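# Lift a carton with both hands and hold it

## Task

Grip the carton with both hands, raise the entire carton so it sits no less than three finger-widths above the table, and keep it steady in mid-air, touching nothing else at the finish. If any motor of either hand still shows moving in hand_stopped_by at the end, the task is failed.

## Robot and tools

Robot: the upper body of a humanoid on a stand past the table's -x edge, facing about +x. It has two arms, left_arm (the robot's own left, on the +y side) and right_arm (-y side). Each ends in a five-finger hand; the left hand mirrors the right.

World frame (used by all state lines): z = 0 is the table top and +z is up. +x runs across the table away from the robot. The table's near edge is at x = 0.18 m. The pelvis is 0.01 to 0.14 m above the table. Each shoulder is about 0.28 m above the pelvis, 0.06 m toward +x and 0.10 m to its own side. A hand point cannot get more than 0.62 m from its shoulder, and the reported position grows less accurate at long reach. The body may sit slightly turned or tilted.

Hand point: a spot 0.05 m in front of the palm, where index pad and thumb tip meet in a pinch. Its axes are +z along the straightened fingers, +y out of the palm, and +x across the palm toward the little finger on the right hand but toward the thumb on the left hand. Straight fingers extend 0.06 to 0.07 m past it. Sideways the hand spans 0.08 m on the little-finger side, and 0.02 m (thumb turned in front) to 0.09 m on the thumb side. A wrist bracket on the little-finger side sticks out 0.11 m across the palm and 0.03 m past the point along +y; it can collide.

A row is 28 numbers, each in [-1, 1], always for both arms: left_arm dx, dy, dz, rx, ry, rz, then left_gripper little, ring, middle, index, thumb_bend, thumb_turn, force_limit, speed; then the same 14 for right_arm and right_gripper. Optionally 14 more values in 0..1 follow: stiffness scales for the 7 joints of left_arm then right_arm, kept until changed.
dx..rz are an offset, not a pose: they move the hand point relative to its measured pose when the action began, expressed in the hand point's own axes. 1.0 equals 0.6 m or 180 degrees; rx, ry, rz form one rotation vector. Every row is relative to that same start, not to the previous row. Per control step the command is clipped to 70 mm and 16 degrees from the measured pose, so large offsets take more than one action.
Finger values are absolute targets: +1 straight/open, -1 curled shut. thumb_bend +1 straight, -1 fully bent; thumb_turn +1 beside the palm, -1 across in front of it. A pinch is near index -0.22, thumb_bend -0.75, thumb_turn -0.57. force_limit maps -1..+1 to roughly 0..10 N at the fingertip (0..15 N for the thumb motors) and only stops closing motors. speed maps -1..+1 to nearly zero..full (full: whole travel in 0.6 s). There is no 'no change' value: to keep a hand as is, resend its last eight numbers, or before any, its hand_measured six plus hand_force_limit and hand_speed.

Tools:
execute_actions(actions): a list of actions; each action is up to 15 rows, one per 1/30 s step, the last row repeated to fill 15 steps (0.5 s). An empty list just returns the state and images.
move(target, speed, blocking): target is one row as above, offsets from the pose in the latest result that reports one. Both hand points follow straight paths that finish together in 0.5 to 10 s; speed is the path top speed in m/s, 0.002 to 0.5 (default 0.25), rotation up to twice that in rad/s. Paths ignore obstacles and the other arm; faster moves and targets deeper past contact hit and press harder. blocking=false returns after 0.5 s while motion continues; until a result shows the end, other motion calls are refused, so use wait or stop.
wait(seconds): 0 to 10 s, arms holding their last command. stop(): brakes a running move, needing some room.
zoom_image(camera, region): camera is cam_high, cam_left_wrist or cam_right_wrist; region [x0, y0, x1, y1] in that image's pixels, at most 504 by 504.
show_instructions(): shows the reference pages. finished_scene(scene): ends the current scene, given its number, after the last command is held.

Results: each arm's end_effector_position (m) and end_effector_quat_wxyz in the world frame; 'Hand target' is the pose now being driven toward; a move: line gives the ending (done, off_target, moving, held, fault) and limits (paced = pose clipped, held = some steps blocked) plus distance to target. hand_measured, hand_stopped_by (moving, target, force, stalled, fault) and hand_load_n list six values in motor order; loads near 0 mean the grip is lost. 'pose unreachable' means a clearance check altered the command. Joint torques include free-air output and noise. Cameras: cam_high 672x504 overhead-front, two fisheye wrist cameras 616x616.

Gripping: turn the thumb before reaching the object. A motor moves only when its target changes by 0.01 or more, then locks on arrival or at force_limit; if blocked it reports moving, later stalled. Close slowly (speed -0.9 or lower) for a gentle grip. To squeeze more, raise force_limit and send a target further closed than measured.

Avoid: knocking anything off the table; arms striking or pressing each other anywhere; joint loads over 21.7 N m (4.35 for wrist pitch and yaw), which halt the arm 10 s; long heavy holds that overheat motors (warning at 90 °C, arm drops at 120 °C); dropping or slamming the carton.

Each tool is called after ">>>" as name([rows], argument=value, ...), one row to a line, values as JSON.

Reference images:

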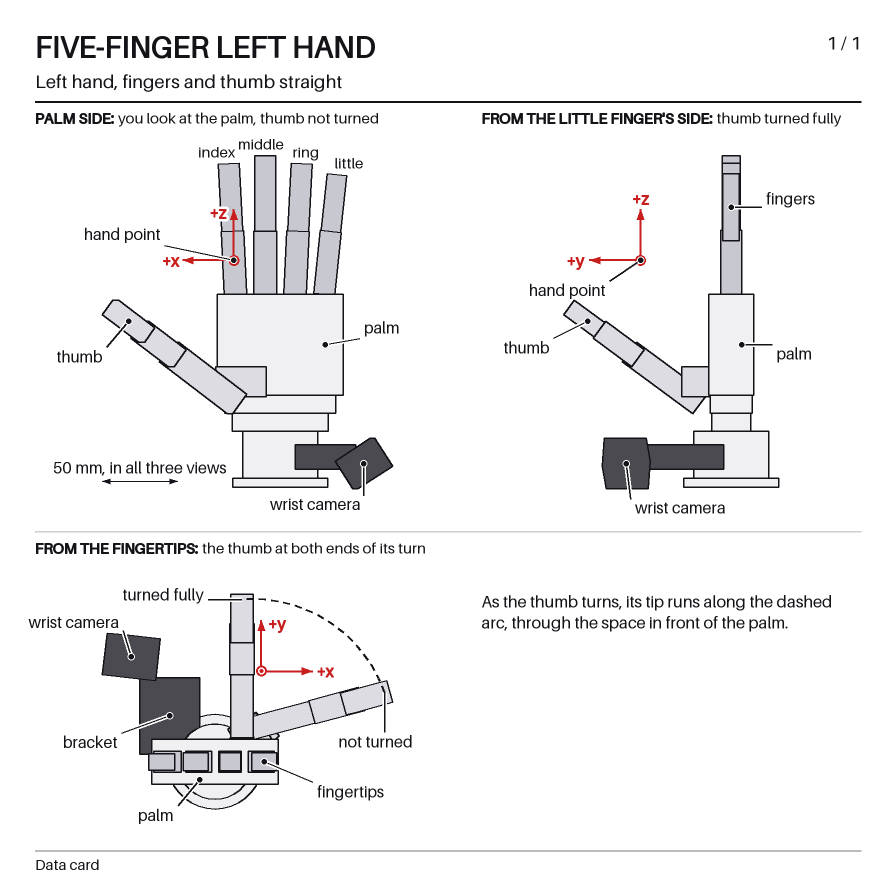

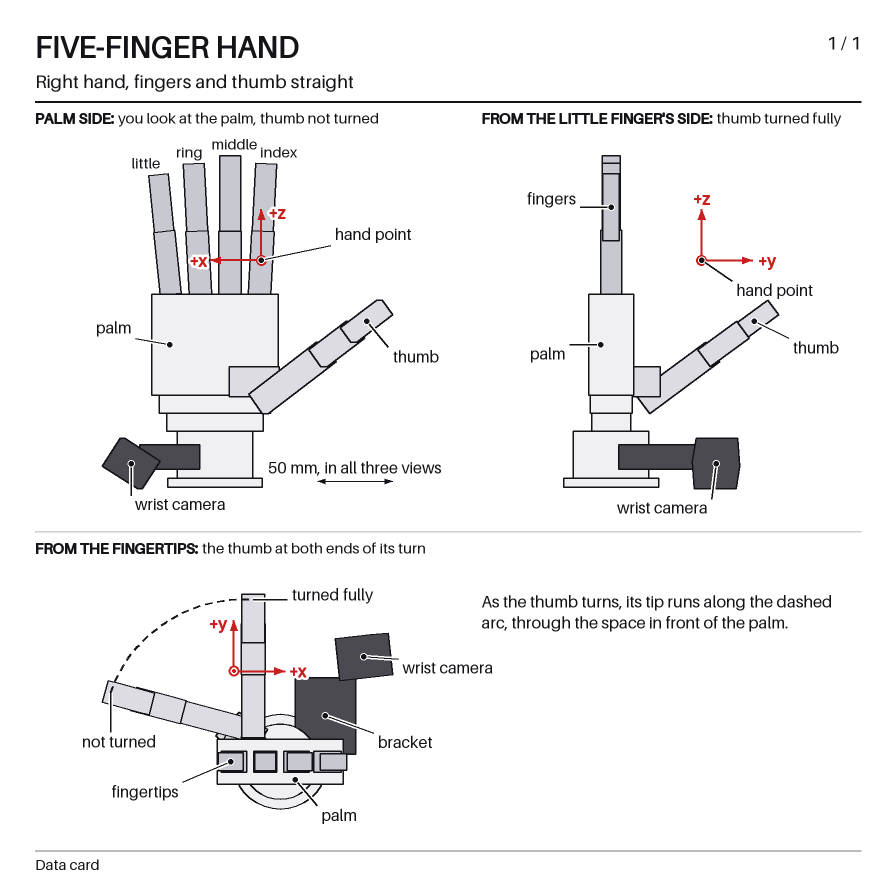

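## Session

>>> execute_actions(actions=[])

Scene clock: 0.00 s.
left_arm: end_effector_position=(+0.1566, +0.1565, +0.4068) hand_measured=(+1.000, +1.000, +1.000, +1.000, +1.000, +1.000) hand_load_n=(+0.0, +0.0, +0.0, +0.0, +0.0, +0.0) hand_stopped_by=(target, target, target, target, target, target) hand_force_limit=0.00 hand_speed=-0.80 end_effector_quat_wxyz=(+0.012, +0.189, -0.095, +0.977) | right_arm: end_effector_position=(+0.2350, -0.0389, +0.4026) hand_measured=(+1.000, +1.000, +1.000, +1.000, +1.000, +1.000) hand_load_n=(+0.0, +0.0, +0.0, +0.0, +0.0, +0.0) hand_stopped_by=(target, target, target, target, target, target) hand_force_limit=0.00 hand_speed=-0.80 end_effector_quat_wxyz=(+0.949, -0.239, +0.177, +0.108)
Joint positions: left_arm=[ 0.037  0.442  0.113 -0.597 -0.518 -0.932 -0.273] | right_arm=[-0.045 -0.53  -0.251 -0.514  0.399 -0.85   0.234]
Joint velocities: left_arm=[ 0.017 -0.006  0.     0.002  0.     0.     0.   ] | right_arm=[-0.002  0.006  0.009 -0.006 -0.003  0.     0.   ]
Joint torques (N m, as the arm reports them, + toward a larger angle): no reading
Hand target (left_arm): +0.157, +0.156, +0.407; +0.012, +0.189, -0.095, +0.977
Hand target (right_arm): +0.235, -0.039, +0.403; +0.949, -0.239, +0.177, +0.108
Joint stiffness scale: left_arm=[1. 1. 1. 1. 1. 1. 1.] | right_arm=[1. 1. 1. 1. 1. 1. 1.]

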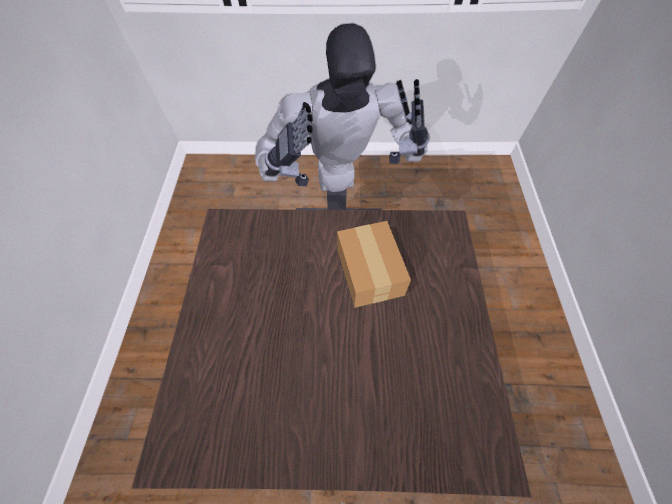

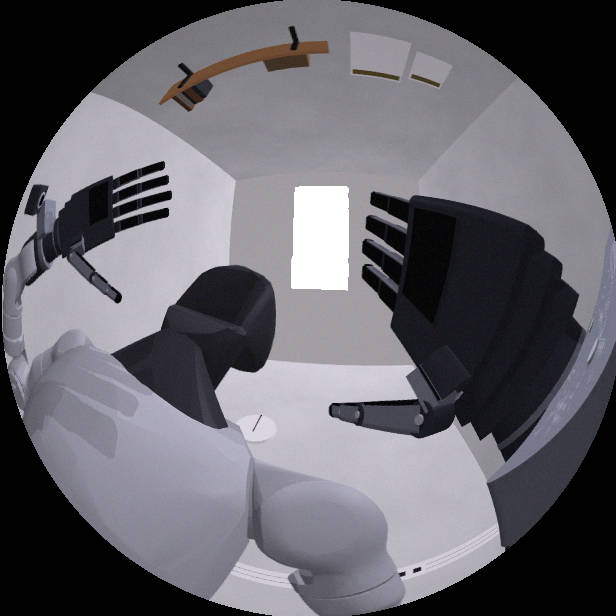

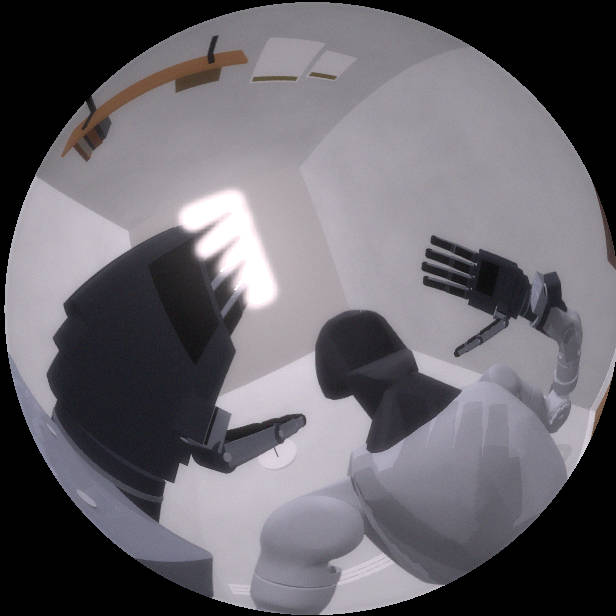

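>>> move(target=[-0.57,-0.057,-0.158,0.145,-0.709,-0.062,1,1,1,1,1,1,0,-0.8, 0.543,0.119,-0.095,0.018,0.683,0.167,1,1,1,1,1,1,0,-0.8], speed=0.4)

>>> move(target=[-0.083,0,0.144,0,0,0,1,1,1,1,1,1,0,-0.8, 0.083,0,0.144,0,0,0,1,1,1,1,1,1,0,-0.8], speed=0.15)

Scene clock: 35.60 s.
left_arm: end_effector_position=(+0.4410, +0.2122, +0.1934) hand_measured=(+1.000, +1.000, +1.000, +1.000, +1.000, +1.000) hand_load_n=(+0.0, +0.0, +0.0, +0.0, +0.0, +0.0) hand_stopped_by=(target, target, target, target, target, target) hand_force_limit=0.00 hand_speed=-0.80 end_effector_quat_wxyz=(-0.021, +0.964, +0.058, +0.257) | right_arm: end_effector_position=(+0.4906, +0.0325, +0.2007) hand_measured=(+1.000, +1.000, +1.000, +1.000, +1.000, +1.000) hand_load_n=(+0.0, +0.0, +0.0, +0.0, +0.0, +0.0) hand_stopped_by=(target, target, target, target, target, target) hand_force_limit=0.00 hand_speed=-0.80 end_effector_quat_wxyz=(+0.260, -0.157, +0.953, +0.014)
Joint positions: left_arm=[-1.427  0.711 -0.135  0.609 -1.952  1.597  1.323] | right_arm=[-1.543 -0.726  0.448  0.636  1.925  1.405 -1.086]
Joint velocities: left_arm=[-0.058  0.025 -0.066  0.066  0.002  0.    -0.037] | right_arm=[ 0.002  0.017  0.008 -0.002  0.002  0.     0.   ]
Joint torques (N m, as the arm reports them, + toward a larger angle): left_arm=[-7.41  2.64  2.19 -2.94 -0.67 -0.29 -0.09] | right_arm=[-9.85 -2.74 -0.48 -1.01  1.09 -0.36  0.11]
Hand target (left_arm): +0.441, +0.212, +0.194; -0.019, +0.965, +0.057, +0.256
Hand target (right_arm): +0.491, +0.033, +0.200; +0.260, -0.158, +0.952, +0.013
Off the commanded pose (left_arm): 0.006 m, 10 deg.
Off the commanded pose (right_arm): 0.006 m, 3 deg.
Joint stiffness scale: left_arm=[1. 1. 1. 1. 1. 1. 1.] | right_arm=[1. 1. 1. 1. 1. 1. 1.]
joint sent to its limit (left arm) — the command would take joint 5 (wrist roll) past its lower limit and joint 6 (wrist pitch) past its upper limit, so those joints were sent only as far as their limits.
move: off_target (left_arm, right_arm); limits=paced
camera_calibration (this result's frames):
cam_left_wrist: T_world_to_cam=[[-0.186843, 0.97483, 0.121643, -0.145693], [0.482641, -0.0167618, 0.875658, -0.385637], [0.855656, 0.22232, -0.467361, -0.195222], [0, 0, 0, 1]] pos_world=[0.325945, 0.178963, 0.264169]
cam_right_wrist: T_world_to_cam=[[-0.186092, 0.981584, -0.0431533, 0.076108], [0.426509, 0.12027, 0.896452, -0.385105], [0.885133, 0.148417, -0.441035, -0.223196], [0, 0, 0, 1]] pos_world=[0.375972, 0.00473622, 0.250075]

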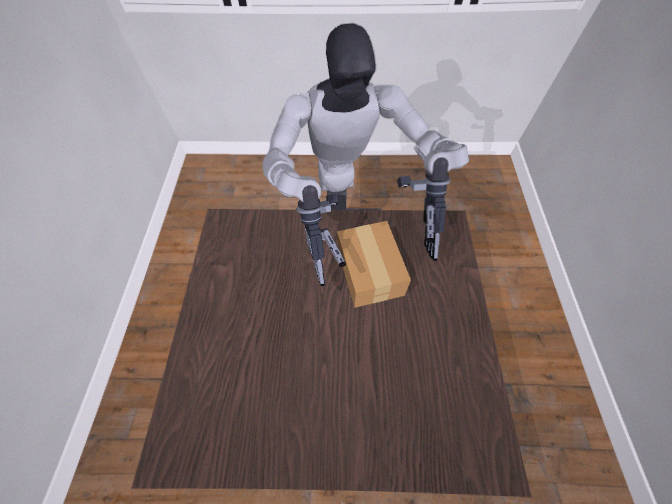

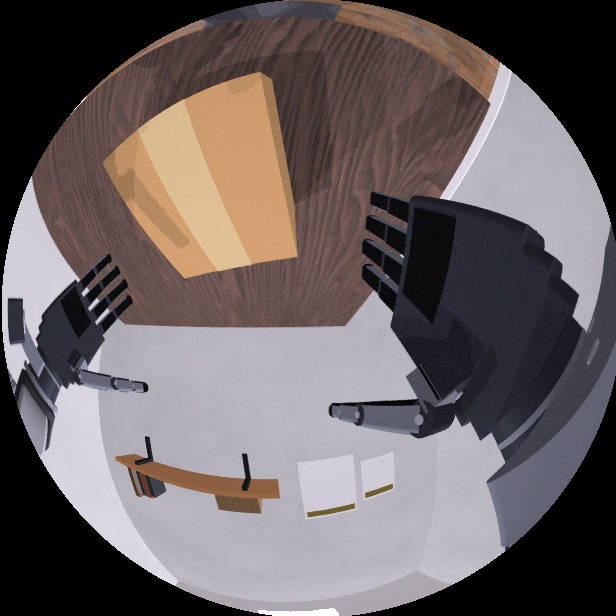

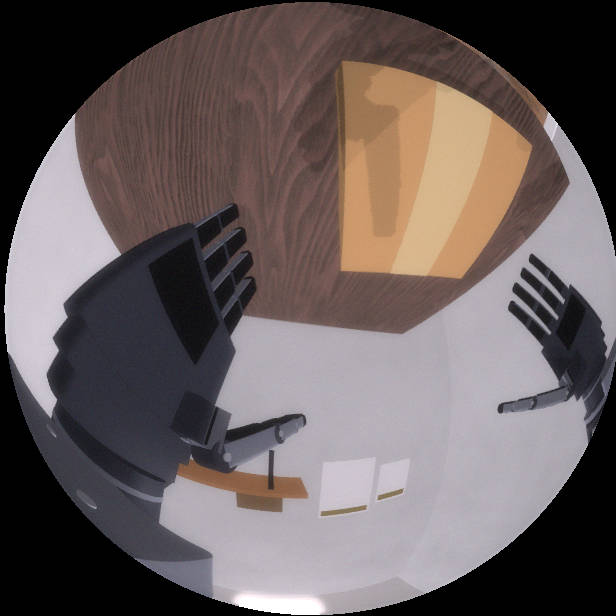

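Scene clock: 36.80 s.
left_arm: end_effector_position=(+0.4429, +0.2086, +0.0948) hand_measured=(+1.000, +1.000, +1.000, +1.000, +1.000, +1.000) hand_load_n=(+0.0, +0.0, +0.0, +0.0, +0.0, +0.0) hand_stopped_by=(target, target, target, target, target, target) hand_force_limit=0.00 hand_speed=-0.80 end_effector_quat_wxyz=(-0.017, +0.963, +0.055, +0.263) | right_arm: end_effector_position=(+0.4930, +0.0287, +0.1003) hand_measured=(+1.000, +1.000, +1.000, +1.000, +1.000, +1.000) hand_load_n=(+0.0, +0.0, +0.0, +0.0, +0.0, +0.0) hand_stopped_by=(target, target, target, target, target, target) hand_force_limit=0.00 hand_speed=-0.80 end_effector_quat_wxyz=(+0.256, -0.152, +0.955, +0.017)
Joint positions: left_arm=[-1.126  0.663 -0.259  0.406 -1.252  1.318  0.586] | right_arm=[-1.283 -0.669  0.576  0.562  1.498  1.127 -0.642]
Joint velocities: left_arm=[-0.002 -0.015 -0.014  0.    -0.003  0.    -0.002] | right_arm=[ 0.003 -0.006  0.015 -0.011  0.003  0.     0.   ]
Joint torques (N m, as the arm reports them, + toward a larger angle): left_arm=[-7.26  2.84  2.49 -3.16 -0.01 -0.65 -0.04] | right_arm=[-9.39 -3.09 -0.85 -1.1   0.83 -0.66  0.12]
Hand target (left_arm): +0.443, +0.210, +0.095; -0.019, +0.963, +0.055, +0.263
Hand target (right_arm): +0.494, +0.028, +0.100; +0.257, -0.152, +0.954, +0.015
Off the commanded pose (left_arm): 0.005 m, 1 deg.
Off the commanded pose (right_arm): 0.002 m, 1 deg.
Joint stiffness scale: left_arm=[1. 1. 1. 1. 1. 1. 1.] | right_arm=[1. 1. 1. 1. 1. 1. 1.]
move: off_target (left_arm)
camera_calibration (this result's frames):
cam_left_wrist: T_world_to_cam=[[-0.179373, 0.977054, 0.114851, -0.132935], [0.472036, -0.0169497, 0.881416, -0.296087], [0.863138, 0.212316, -0.458165, -0.244256], [0, 0, 0, 1]] pos_world=[0.326745, 0.176726, 0.164334]
cam_right_wrist: T_world_to_cam=[[-0.177765, 0.983436, -0.0354054, 0.0709197], [0.436973, 0.111121, 0.892584, -0.300126], [0.881734, 0.143199, -0.449488, -0.266324], [0, 0, 0, 1]] pos_world=[0.378581, 0.00174277, 0.150689]

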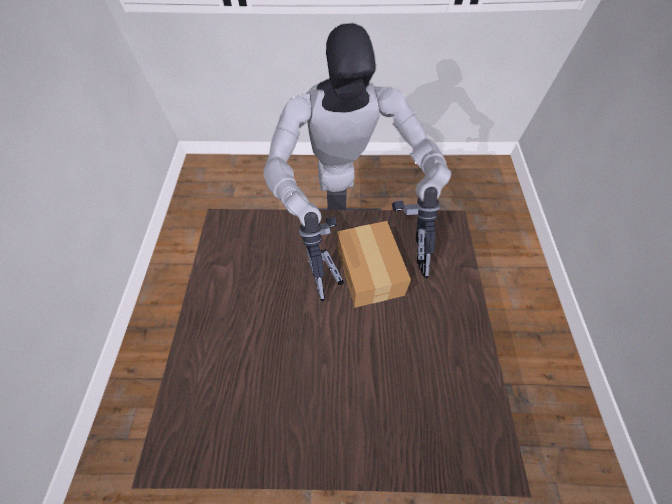

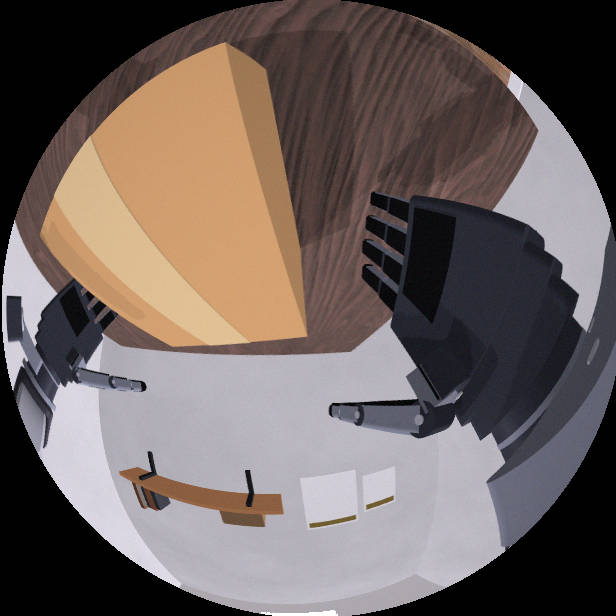

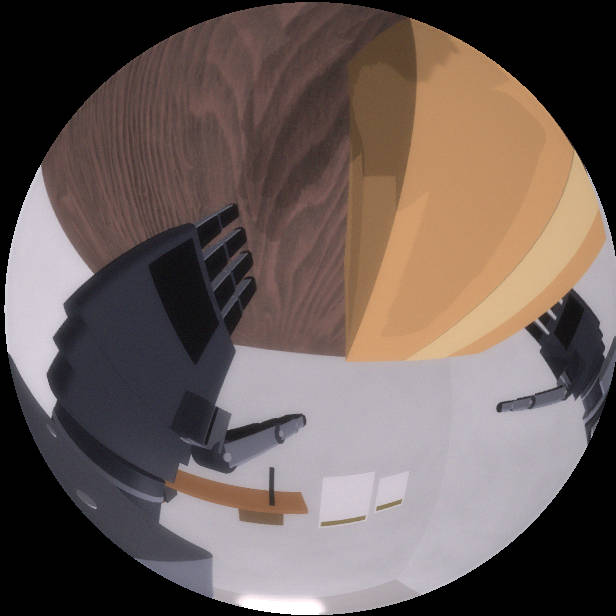

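>>> move(target=[0,0.13,0,0.028,0,-0.048,1,1,1,1,1,1,0,-0.8, 0,0.14,0,0,0,0,1,1,1,1,1,1,0,-0.8], speed=0.05)

Scene clock: 42.33 s.
left_arm: end_effector_position=(+0.4488, +0.1486, +0.0964) hand_measured=(+1.000, +1.000, +1.000, +1.000, +1.000, +1.000) hand_load_n=(+0.0, +0.0, +0.0, +0.0, +0.0, +0.0) hand_stopped_by=(target, target, target, target, target, target) hand_force_limit=0.00 hand_speed=-0.80 end_effector_quat_wxyz=(-0.069, +0.953, +0.146, +0.258) | right_arm: end_effector_position=(+0.4749, +0.0943, +0.0950) hand_measured=(+1.000, +1.000, +1.000, +1.000, +1.000, +1.000) hand_load_n=(+0.0, +0.0, +0.0, +0.0, +0.0, +0.0) hand_stopped_by=(target, target, target, target, target, target) hand_force_limit=0.00 hand_speed=-0.80 end_effector_quat_wxyz=(+0.261, -0.149, +0.954, -0.006)
Joint positions: left_arm=[-1.068  0.231 -0.063  0.286 -1.475  1.236  1.439] | right_arm=[-1.312 -0.404  0.539  0.578  1.574  1.058 -1.002]
Joint velocities: left_arm=[ 0.006 -0.012  0.025  0.011  0.017  0.     0.003] | right_arm=[-0.005  0.017  0.006 -0.009 -0.012  0.     0.   ]
Joint torques (N m, as the arm reports them, + toward a larger angle): left_arm=[-7.18 -0.99  1.5  -4.7  -1.11 -0.48 -0.65] | right_arm=[-9.88  0.05 -0.61 -1.91  1.54 -0.71  0.41]
Hand target (left_arm): +0.449, +0.127, +0.099; -0.038, +0.956, +0.135, +0.259
Hand target (right_arm): +0.468, +0.109, +0.098; +0.258, -0.157, +0.953, +0.014
Off the commanded pose (left_arm): 0.018 m, 4 deg.
Off the commanded pose (right_arm): 0.016 m, 3 deg.
Joint stiffness scale: left_arm=[1. 1. 1. 1. 1. 1. 1.] | right_arm=[1. 1. 1. 1. 1. 1. 1.]
move: off_target (left_arm, right_arm)
camera_calibration (this result's frames):
cam_left_wrist: T_world_to_cam=[[-0.373416, 0.912571, 0.16666, 0.0182737], [0.476352, 0.0344667, 0.878579, -0.310598], [0.796021, 0.407464, -0.447575, -0.235824], [0, 0, 0, 1]] pos_world=[0.342499, 0.0901192, 0.164291]
cam_right_wrist: T_world_to_cam=[[-0.160044, 0.984043, -0.0777512, -0.00143319], [0.424385, 0.139709, 0.894639, -0.291728], [0.891226, 0.110185, -0.439972, -0.264443], [0, 0, 0, 1]] pos_world=[0.359255, 0.071305, 0.144532]

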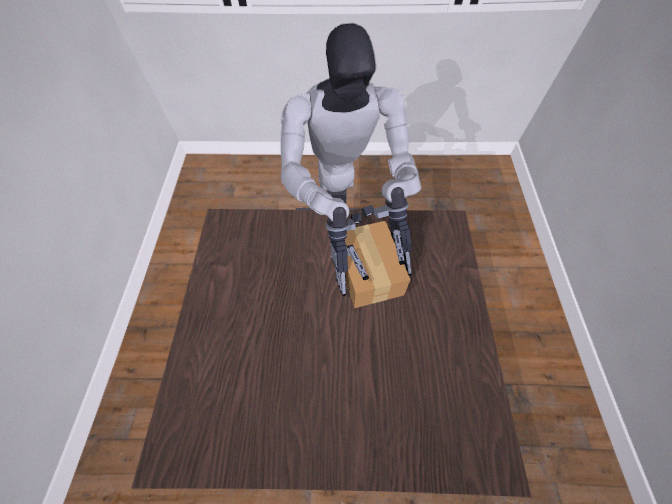

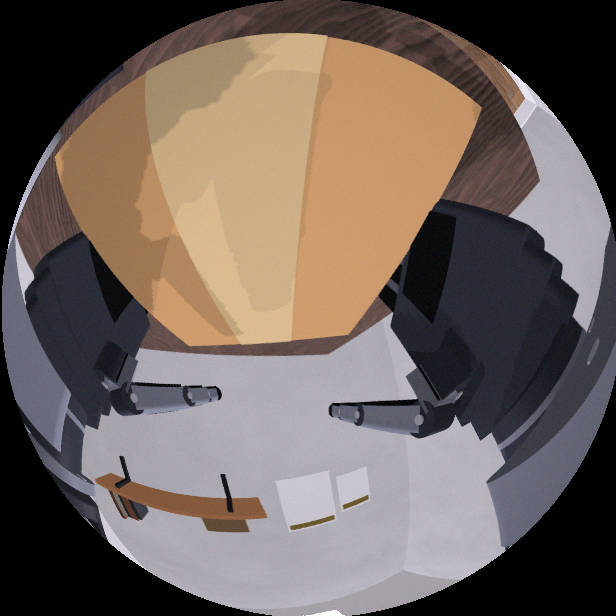

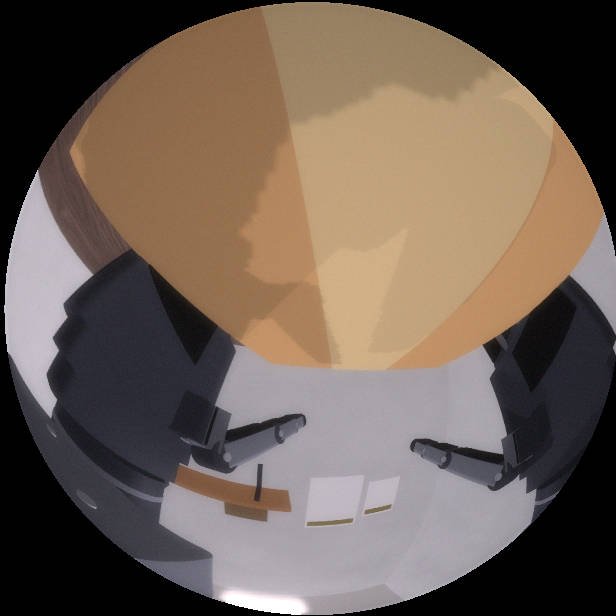

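>>> execute_actions([
  [[0,0.05,0,-0.05,0,0,1,1,1,1,1,1,0,-0.8,0,0.05,0,-0.05,0,0,1,1,1,1,1,1,0,-0.8]],
  [[0.021,0.05,-0.036,-0.02,0,0,1,1,1,1,1,1,0,-0.8,-0.021,0.05,-0.036,-0.02,0,0,1,1,1,1,1,1,0,-0.8]],
  [[0.021,0.05,-0.036,-0.02,0,0,1,1,1,1,1,1,0,-0.8,-0.021,0.05,-0.036,-0.02,0,0,1,1,1,1,1,1,0,-0.8]],
  [[0.021,0.05,-0.036,-0.02,0,0,1,1,1,1,1,1,0,-0.8,-0.021,0.05,-0.036,-0.02,0,0,1,1,1,1,1,1,0,-0.8]],
  [[0.021,0.05,-0.036,-0.02,0,0,1,1,1,1,1,1,0,-0.8,-0.021,0.05,-0.036,-0.02,0,0,1,1,1,1,1,1,0,-0.8]],
  [[0.021,0.05,-0.036,-0.02,0,0,1,1,1,1,1,1,0,-0.8,-0.021,0.05,-0.036,-0.02,0,0,1,1,1,1,1,1,0,-0.8]],
])

>>> wait(seconds=1)

Scene clock: 57.87 s.
left_arm: end_effector_position=(+0.4891, +0.1484, +0.1969) hand_measured=(+1.000, +1.000, +1.000, +1.000, +1.000, +1.000) hand_load_n=(+0.0, +0.0, +0.0, +0.0, +0.0, +0.0) hand_stopped_by=(target, target, target, target, target, target) hand_force_limit=0.00 hand_speed=-0.80 end_effector_quat_wxyz=(-0.055, +0.943, +0.167, +0.284) | right_arm: end_effector_position=(+0.5106, +0.0868, +0.1884) hand_measured=(+1.000, +1.000, +1.000, +1.000, +1.000, +1.000) hand_load_n=(+0.0, +0.0, +0.0, +0.0, +0.0, +0.0) hand_stopped_by=(target, target, target, target, target, target) hand_force_limit=0.00 hand_speed=-0.80 end_effector_quat_wxyz=(+0.266, -0.087, +0.960, -0.005)
Joint positions: left_arm=[-1.475  0.152  0.242  0.565 -1.461  1.387  1.634] | right_arm=[-1.62  -0.352  0.186  0.868  1.532  1.273 -1.191]
Joint velocities: left_arm=[ 0.008 -0.051  0.118  0.     0.075  0.047  0.   ] | right_arm=[ 0.     0.055 -0.173  0.014 -0.178  0.081 -0.013]
Joint torques (N m, as the arm reports them, + toward a larger angle): left_arm=[-9.4  -2.41  0.26 -3.52 -0.91 -0.89  0.01] | right_arm=[-12.48   2.79   0.02  -2.24   2.06  -0.69   0.67]
Hand target (left_arm): +0.489, +0.121, +0.201; -0.031, +0.946, +0.151, +0.285
Hand target (right_arm): +0.495, +0.121, +0.194; +0.262, -0.115, +0.957, +0.033
Off the commanded pose (left_arm): 0.028 m, 3 deg.
Off the commanded pose (right_arm): 0.039 m, 5 deg.
Joint stiffness scale: left_arm=[1. 1. 1. 1. 1. 1. 1.] | right_arm=[1. 1. 1. 1. 1. 1. 1.]
joint sent to its limit (left arm) — the command would take joint 7 (wrist yaw) past its upper limit, so that joint was sent only as far as its limit.
joint sent to its limit (right arm) — the command would take joint 1 (shoulder pitch) past its lower limit, so that joint was sent only as far as its limit.
camera_calibration (this result's frames):
cam_left_wrist: T_world_to_cam=[[-0.410478, 0.904387, 0.116583, 0.0459326], [0.41891, 0.0734638, 0.905051, -0.400995], [0.809952, 0.420342, -0.409012, -0.239091], [0, 0, 0, 1]] pos_world=[0.380488, 0.0884178, 0.259775]
cam_right_wrist: T_world_to_cam=[[-0.0407228, 0.99821, -0.0438056, -0.0496049], [0.430176, 0.0570863, 0.900938, -0.386375], [0.901826, 0.0178446, -0.431731, -0.253344], [0, 0, 0, 1]] pos_world=[0.392662, 0.0760936, 0.23655]

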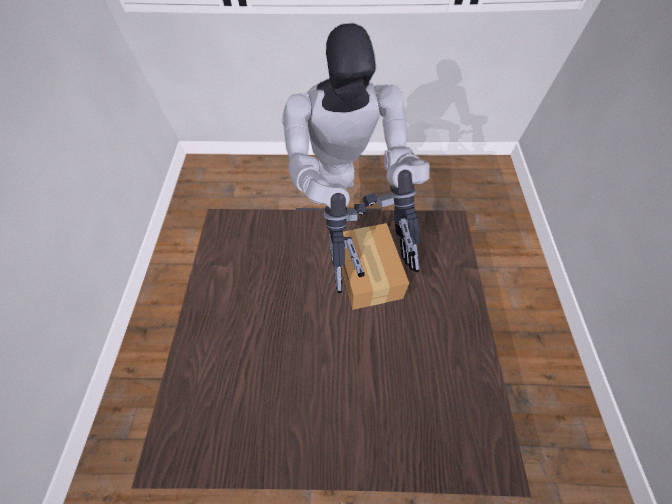

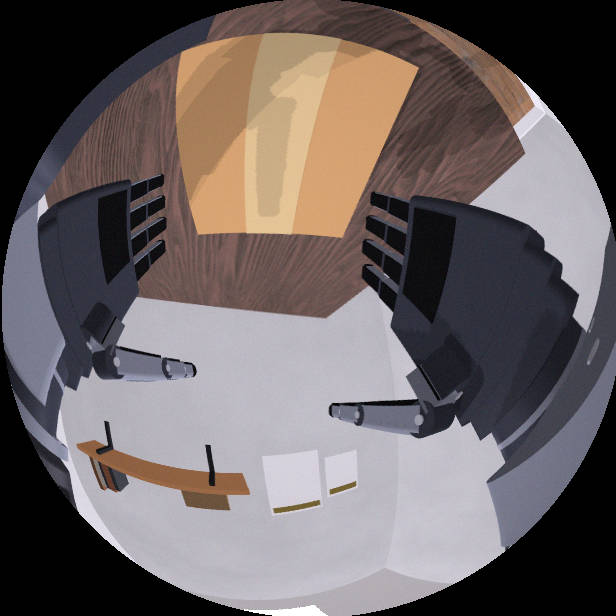

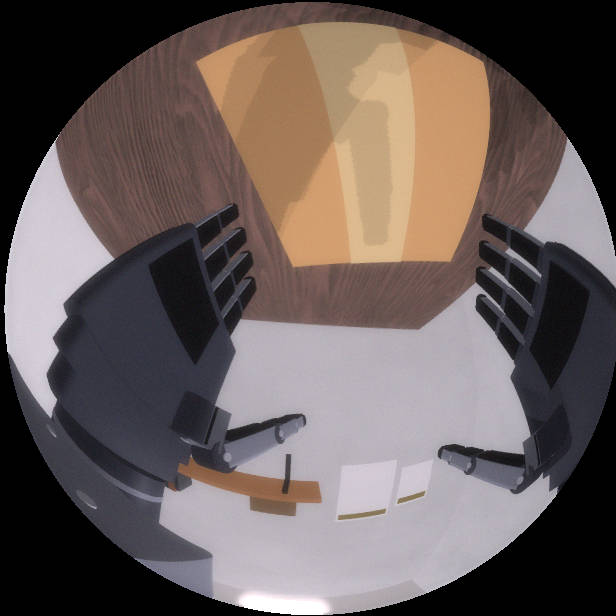

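Scene clock: 58.87 s.
left_arm: end_effector_position=(+0.4891, +0.1483, +0.1969) hand_measured=(+1.000, +1.000, +1.000, +1.000, +1.000, +1.000) hand_load_n=(+0.0, +0.0, +0.0, +0.0, +0.0, +0.0) hand_stopped_by=(target, target, target, target, target, target) hand_force_limit=0.00 hand_speed=-0.80 end_effector_quat_wxyz=(-0.055, +0.943, +0.167, +0.284) | right_arm: end_effector_position=(+0.5107, +0.0867, +0.1885) hand_measured=(+1.000, +1.000, +1.000, +1.000, +1.000, +1.000) hand_load_n=(+0.0, +0.0, +0.0, +0.0, +0.0, +0.0) hand_stopped_by=(target, target, target, target, target, target) hand_force_limit=0.00 hand_speed=-0.80 end_effector_quat_wxyz=(+0.266, -0.087, +0.960, -0.006)
Joint positions: left_arm=[-1.476  0.149  0.249  0.565 -1.454  1.391  1.634] | right_arm=[-1.62  -0.348  0.173  0.868  1.519  1.279 -1.192]
Joint velocities: left_arm=[-0.009  0.002 -0.002  0.    -0.005  0.     0.   ] | right_arm=[-0.011  0.    -0.012  0.005  0.     0.     0.   ]
Joint torques (N m, as the arm reports them, + toward a larger angle): left_arm=[-9.59 -2.4   0.39 -3.58 -1.06 -0.89  0.  ] | right_arm=[-12.5    2.82  -0.26  -2.56   2.29  -0.72   0.61]
Hand target (left_arm): +0.489, +0.121, +0.201; -0.031, +0.946, +0.151, +0.285
Hand target (right_arm): +0.495, +0.121, +0.194; +0.262, -0.115, +0.957, +0.033
Off the commanded pose (left_arm): 0.028 m, 3 deg.
Off the commanded pose (right_arm): 0.039 m, 6 deg.
Joint stiffness scale: left_arm=[1. 1. 1. 1. 1. 1. 1.] | right_arm=[1. 1. 1. 1. 1. 1. 1.]
wait: 1.00 s; at rest by 0.17 s
camera_calibration (this result's frames):
cam_left_wrist: T_world_to_cam=[[-0.410706, 0.90434, 0.116149, 0.0462112], [0.41923, 0.0741793, 0.904844, -0.401173], [0.809671, 0.420318, -0.409592, -0.238812], [0, 0, 0, 1]] pos_world=[0.380522, 0.088345, 0.259816]
cam_right_wrist: T_world_to_cam=[[-0.0406996, 0.998164, -0.0448545, -0.049293], [0.429912, 0.0580179, 0.901005, -0.386432], [0.901953, 0.017387, -0.431484, -0.253419], [0, 0, 0, 1]] pos_world=[0.392698, 0.0760287, 0.23662]

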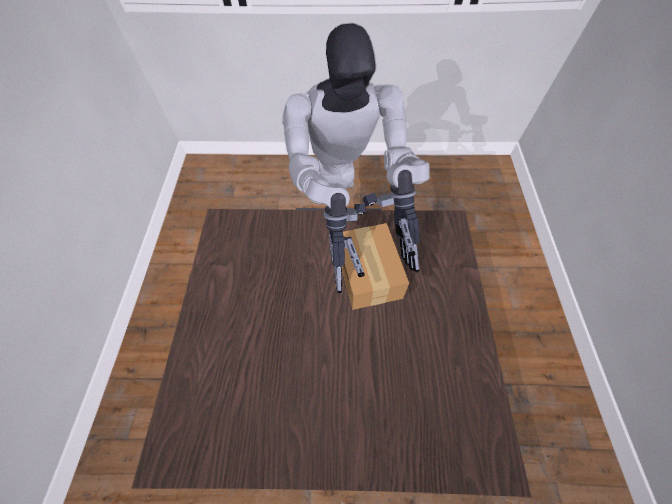

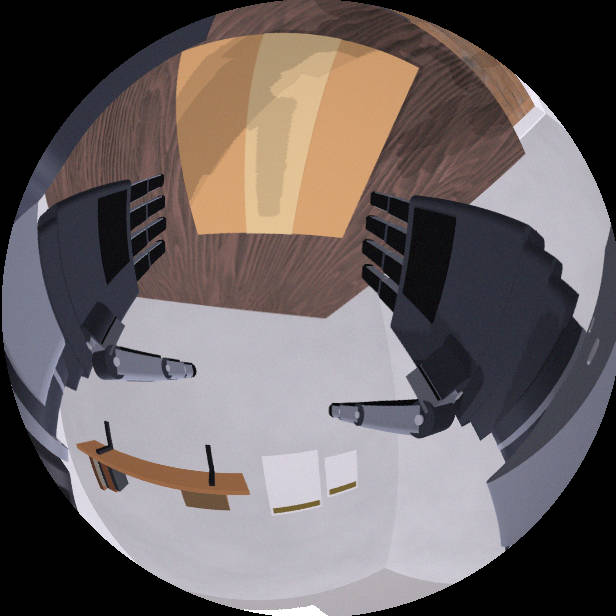

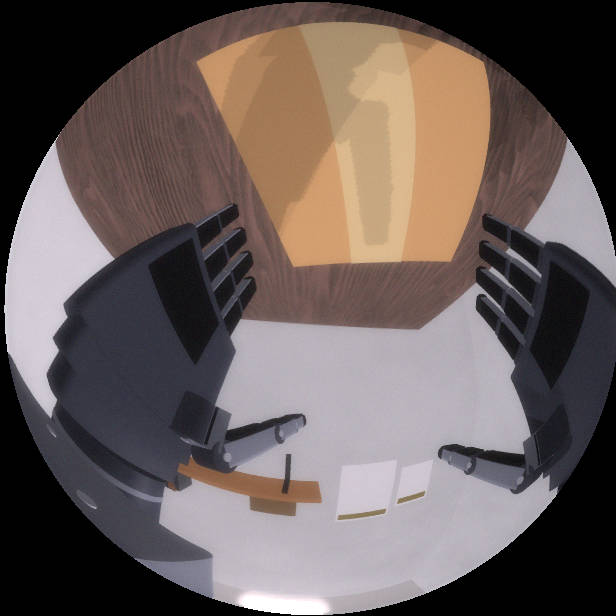

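>>> move(target=[0,-0.14,0,0,0,0,0.5,0.5,0.5,0.5,1,1,1,0.5, 0,-0.14,0,-0.014,0,-0.024,0.5,0.5,0.5,0.5,1,1,1,0.5], speed=0.15)

>>> move(target=[-0.15,0,0.12,-0.08,0,0,0.5,0.5,0.5,0.5,1,1,1,0.5, 0.14,0,0.11,-0.08,0,0,0.5,0.5,0.5,0.5,1,1,1,0.5], speed=0.15)

>>> move(target=[0,0.11,0.03,0,0,0,0.5,0.5,0.5,0.5,1,1,1,0.5, 0,0.11,0.03,0,0,0,0.5,0.5,0.5,0.5,1,1,1,0.5], speed=0.05)

Scene clock: 73.97 s.
left_arm: end_effector_position=(+0.4616, +0.2286, +0.1917) hand_measured=(+0.500, +0.500, +0.500, +0.500, +1.000, +1.000) hand_load_n=(+0.0, +0.0, +0.0, +0.0, +0.0, +0.0) hand_stopped_by=(target, target, target, target, target, target) hand_force_limit=1.00 hand_speed=0.50 end_effector_quat_wxyz=(-0.050, +0.944, +0.171, +0.279) | right_arm: end_effector_position=(+0.5216, +0.0038, +0.1905) hand_measured=(+0.500, +0.500, +0.500, +0.500, +1.000, +1.000) hand_load_n=(+0.0, +0.0, +0.0, +0.0, +0.0, +0.0) hand_stopped_by=(target, target, target, target, target, target) hand_force_limit=1.00 hand_speed=0.50 end_effector_quat_wxyz=(+0.258, -0.124, +0.958, +0.009)
Joint positions: left_arm=[-1.348  0.507  0.142  0.527 -1.839  1.481  1.633] | right_arm=[-1.61  -0.69   0.384  0.84   1.307  1.436 -0.551]
Joint velocities: left_arm=[ 0.006  0.051 -0.123 -0.029 -0.087 -0.093  0.   ] | right_arm=[-0.012  0.005  0.026 -0.008 -0.005 -0.003  0.003]
Joint torques (N m, as the arm reports them, + toward a larger angle): left_arm=[-7.13  2.38  1.44 -4.34 -0.66 -0.34  0.02] | right_arm=[-10.14  -3.21  -0.57  -1.15   0.95  -0.64   0.14]
Hand target (left_arm): +0.461, +0.229, +0.192; -0.050, +0.943, +0.172, +0.279
Hand target (right_arm): +0.523, +0.003, +0.191; +0.259, -0.123, +0.958, +0.007
Off the commanded pose (left_arm): 0.006 m, 1 deg.
Off the commanded pose (right_arm): 0.004 m, 1 deg.
Joint stiffness scale: left_arm=[1. 1. 1. 1. 1. 1. 1.] | right_arm=[1. 1. 1. 1. 1. 1. 1.]
joint sent to its limit (left arm) — the command would take joint 7 (wrist yaw) past its upper limit, so that joint was sent only as far as its limit.
move: off_target (left_arm, right_arm)
camera_calibration (this result's frames):
cam_left_wrist: T_world_to_cam=[[-0.41448, 0.903588, 0.108332, -0.0337089], [0.426233, 0.087569, 0.900365, -0.396364], [0.804072, 0.419358, -0.421434, -0.247337], [0, 0, 0, 1]] pos_world=[0.353848, 0.168891, 0.256288]
cam_right_wrist: T_world_to_cam=[[-0.12022, 0.99208, -0.0363954, 0.0738728], [0.439307, 0.08604, 0.894207, -0.391809], [0.890256, 0.091513, -0.446171, -0.252365], [0, 0, 0, 1]] pos_world=[0.405675, -0.0164818, 0.240449]

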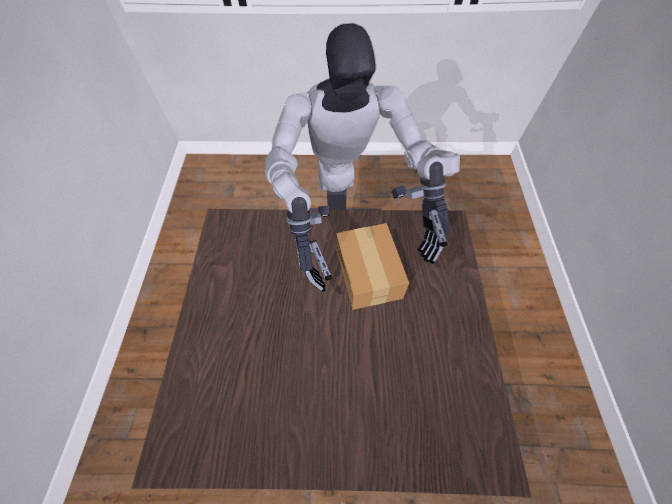

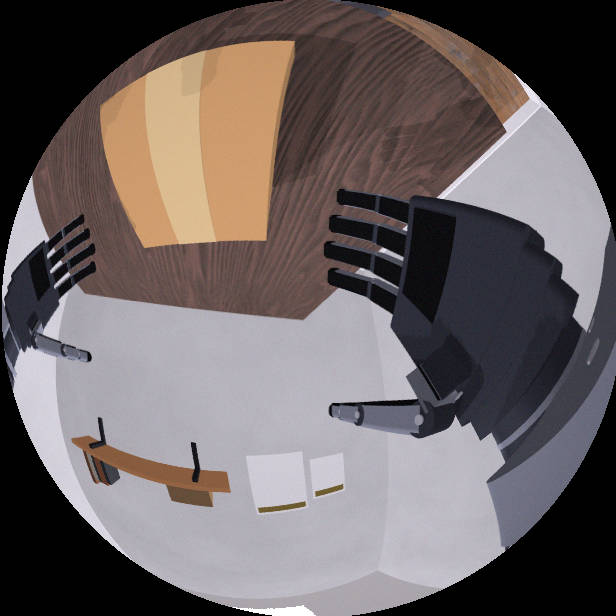

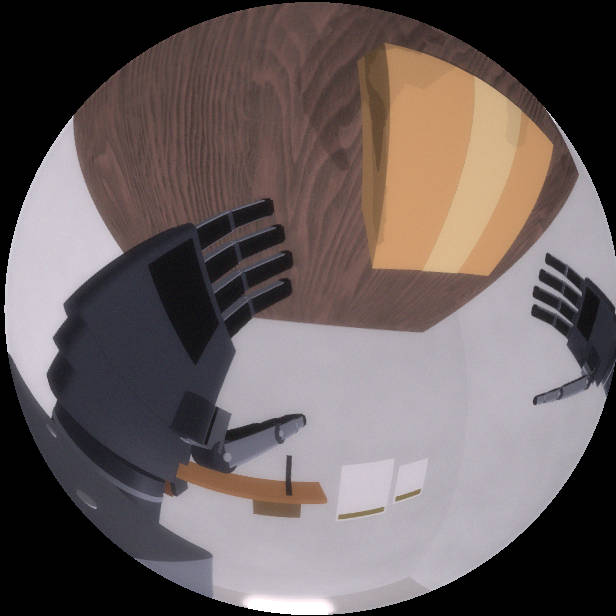

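Scene clock: 75.33 s.
left_arm: end_effector_position=(+0.4315, +0.2128, +0.0811) hand_measured=(+0.500, +0.500, +0.500, +0.500, +1.000, +1.000) hand_load_n=(+0.0, +0.0, +0.0, +0.0, +0.0, +0.0) hand_stopped_by=(target, target, target, target, target, target) hand_force_limit=1.00 hand_speed=0.50 end_effector_quat_wxyz=(+0.075, +0.940, +0.136, +0.303) | right_arm: end_effector_position=(+0.4862, -0.0079, +0.0904) hand_measured=(+0.500, +0.500, +0.500, +0.500, +1.000, +1.000) hand_load_n=(+0.0, +0.0, +0.0, +0.0, +0.0, +0.0) hand_stopped_by=(target, target, target, target, target, target) hand_force_limit=1.00 hand_speed=0.50 end_effector_quat_wxyz=(+0.238, -0.148, +0.950, +0.134)
Joint positions: left_arm=[-0.837  0.605 -0.016  0.25  -1.167  1.205  0.454] | right_arm=[-1.147 -0.797  0.506  0.637  1.178  1.078  0.013]
Joint velocities: left_arm=[-0.014  0.003  0.003  0.015 -0.012 -0.004 -0.001] | right_arm=[ 0.003  0.009 -0.003 -0.002 -0.008  0.     0.   ]
Joint torques (N m, as the arm reports them, + toward a larger angle): left_arm=[-6.43  3.05  1.88 -3.4  -0.09 -0.65 -0.23] | right_arm=[-8.38 -4.23 -0.52 -1.15  1.03 -0.74  0.23]
Hand target (left_arm): +0.432, +0.214, +0.081; +0.073, +0.940, +0.136, +0.304
Hand target (right_arm): +0.487, -0.009, +0.090; +0.239, -0.148, +0.950, +0.132
Off the commanded pose (left_arm): 0.005 m, 1 deg.
Off the commanded pose (right_arm): 0.004 m, 1 deg.
Joint stiffness scale: left_arm=[1. 1. 1. 1. 1. 1. 1.] | right_arm=[1. 1. 1. 1. 1. 1. 1.]
move: off_target (left_arm, right_arm)
camera_calibration (this result's frames):
cam_left_wrist: T_world_to_cam=[[-0.285636, 0.950989, -0.118458, -0.0671726], [0.3682, 0.223022, 0.902602, -0.286567], [0.884783, 0.2142, -0.413857, -0.25494], [0, 0, 0, 1]] pos_world=[0.311894, 0.182399, 0.14519]
cam_right_wrist: T_world_to_cam=[[-0.225695, 0.954593, 0.194457, 0.107719], [0.494939, -0.0595713, 0.866883, -0.311512], [0.839105, 0.291896, -0.459021, -0.236809], [0, 0, 0, 1]] pos_world=[0.377199, -0.0522609, 0.140398]

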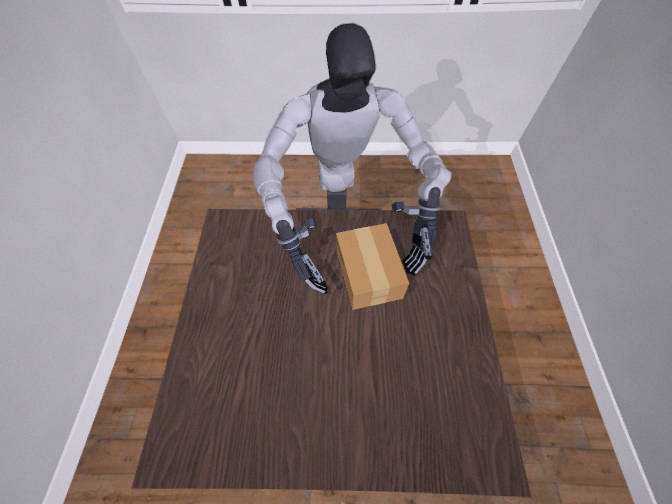

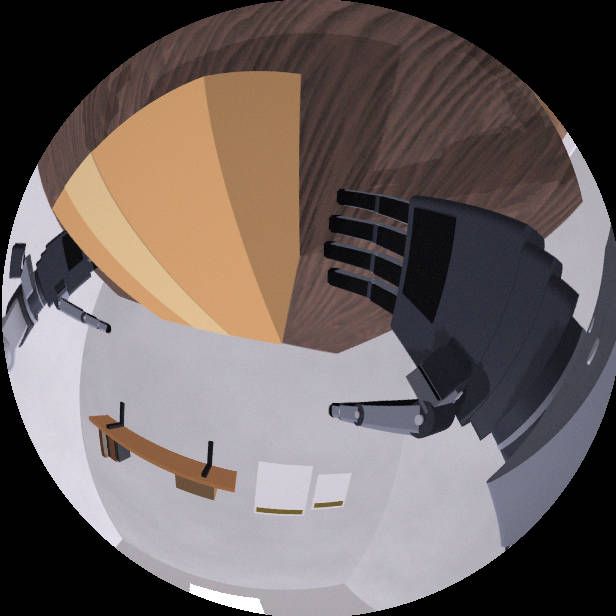

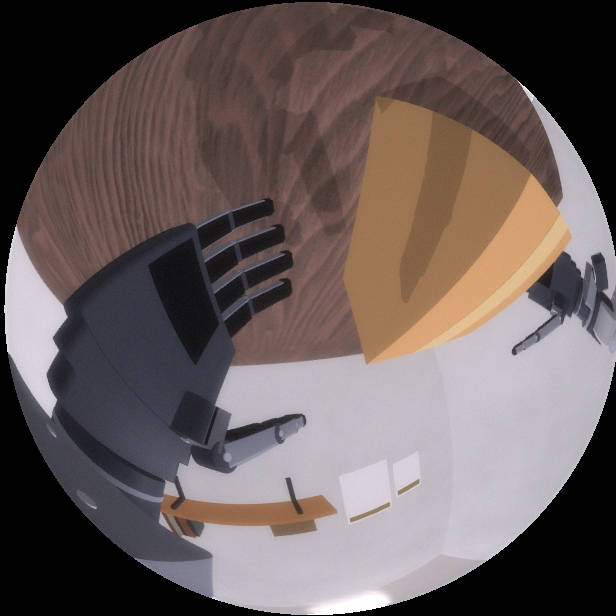

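Scene clock: 76.97 s.
left_arm: end_effector_position=(+0.4544, +0.1679, +0.0814) hand_measured=(+0.500, +0.500, +0.500, +0.500, +1.000, +1.000) hand_load_n=(+0.0, +1.0, +0.5, +0.0, +0.0, +0.0) hand_stopped_by=(target, target, target, target, target, target) hand_force_limit=1.00 hand_speed=0.50 end_effector_quat_wxyz=(+0.044, +0.940, +0.144, +0.305) | right_arm: end_effector_position=(+0.4791, +0.0427, +0.0864) hand_measured=(+0.500, +0.500, +0.500, +0.500, +1.000, +1.000) hand_load_n=(+0.0, +0.0, +1.0, +0.0, +0.0, +0.0) hand_stopped_by=(target, target, target, target, target, target) hand_force_limit=1.00 hand_speed=0.50 end_effector_quat_wxyz=(+0.247, -0.144, +0.952, +0.109)
Joint positions: left_arm=[-0.921  0.377 -0.021  0.258 -1.144  1.187  0.736] | right_arm=[-1.133 -0.617  0.398  0.53   1.293  1.121 -0.394]
Joint velocities: left_arm=[-0.003  0.011  0.     0.     0.014  0.     0.   ] | right_arm=[ 0.002  0.002 -0.012  0.006  0.005  0.002 -0.008]
Joint torques (N m, as the arm reports them, + toward a larger angle): left_arm=[-7.08 -0.74  1.18 -4.09 -0.73 -0.58 -0.89] | right_arm=[-8.61 -0.7  -0.42 -2.23  1.86 -0.46  0.55]
Hand target (left_arm): +0.455, +0.147, +0.085; +0.074, +0.940, +0.133, +0.304
Hand target (right_arm): +0.469, +0.059, +0.087; +0.238, -0.154, +0.950, +0.133
Off the commanded pose (left_arm): 0.019 m, 4 deg.
Off the commanded pose (right_arm): 0.018 m, 3 deg.
Joint stiffness scale: left_arm=[1. 1. 1. 1. 1. 1. 1.] | right_arm=[1. 1. 1. 1. 1. 1. 1.]
move: off_target (left_arm, right_arm)
camera_calibration (this result's frames):
cam_left_wrist: T_world_to_cam=[[-0.31903, 0.945506, -0.0651007, -0.00611698], [0.366503, 0.186427, 0.911548, -0.279039], [0.874011, 0.266952, -0.406007, -0.270071], [0, 0, 0, 1]] pos_world=[0.336362, 0.1299, 0.144308]
cam_right_wrist: T_world_to_cam=[[-0.207415, 0.967188, 0.14672, 0.0534128], [0.474888, -0.0315747, 0.87948, -0.294133], [0.855255, 0.252093, -0.452757, -0.253986], [0, 0, 0, 1]] pos_world=[0.367982, 0.00308076, 0.135853]

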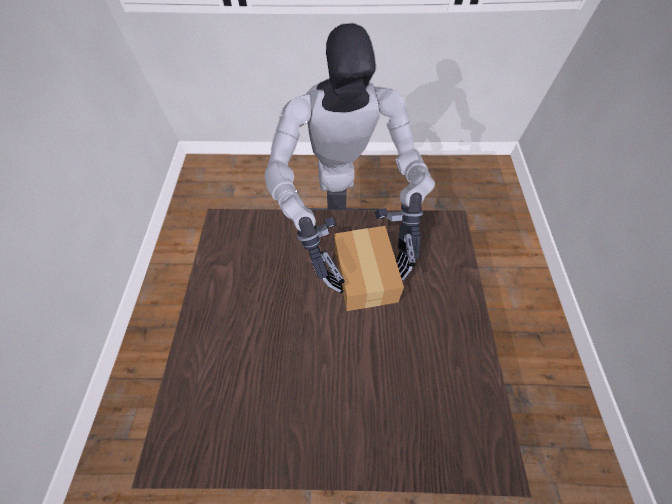

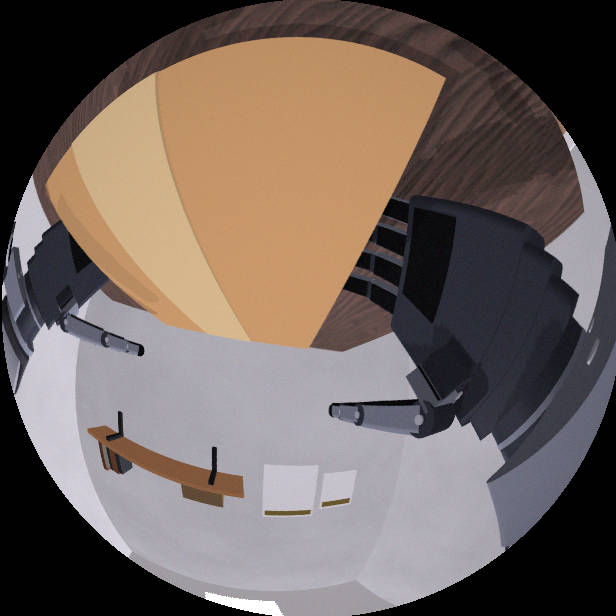

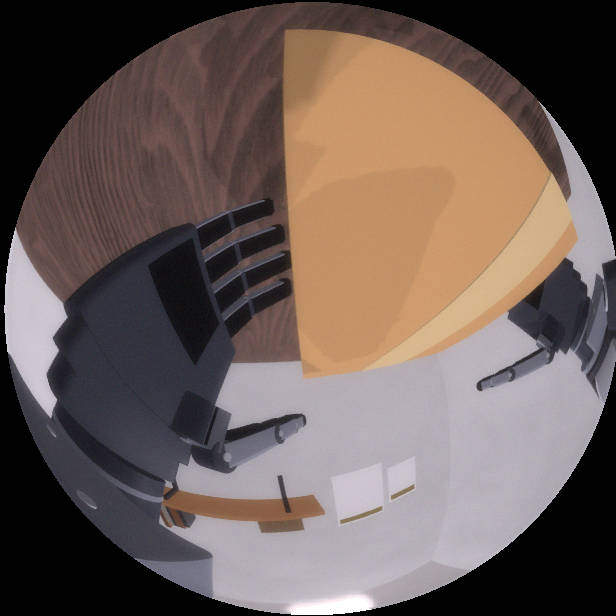

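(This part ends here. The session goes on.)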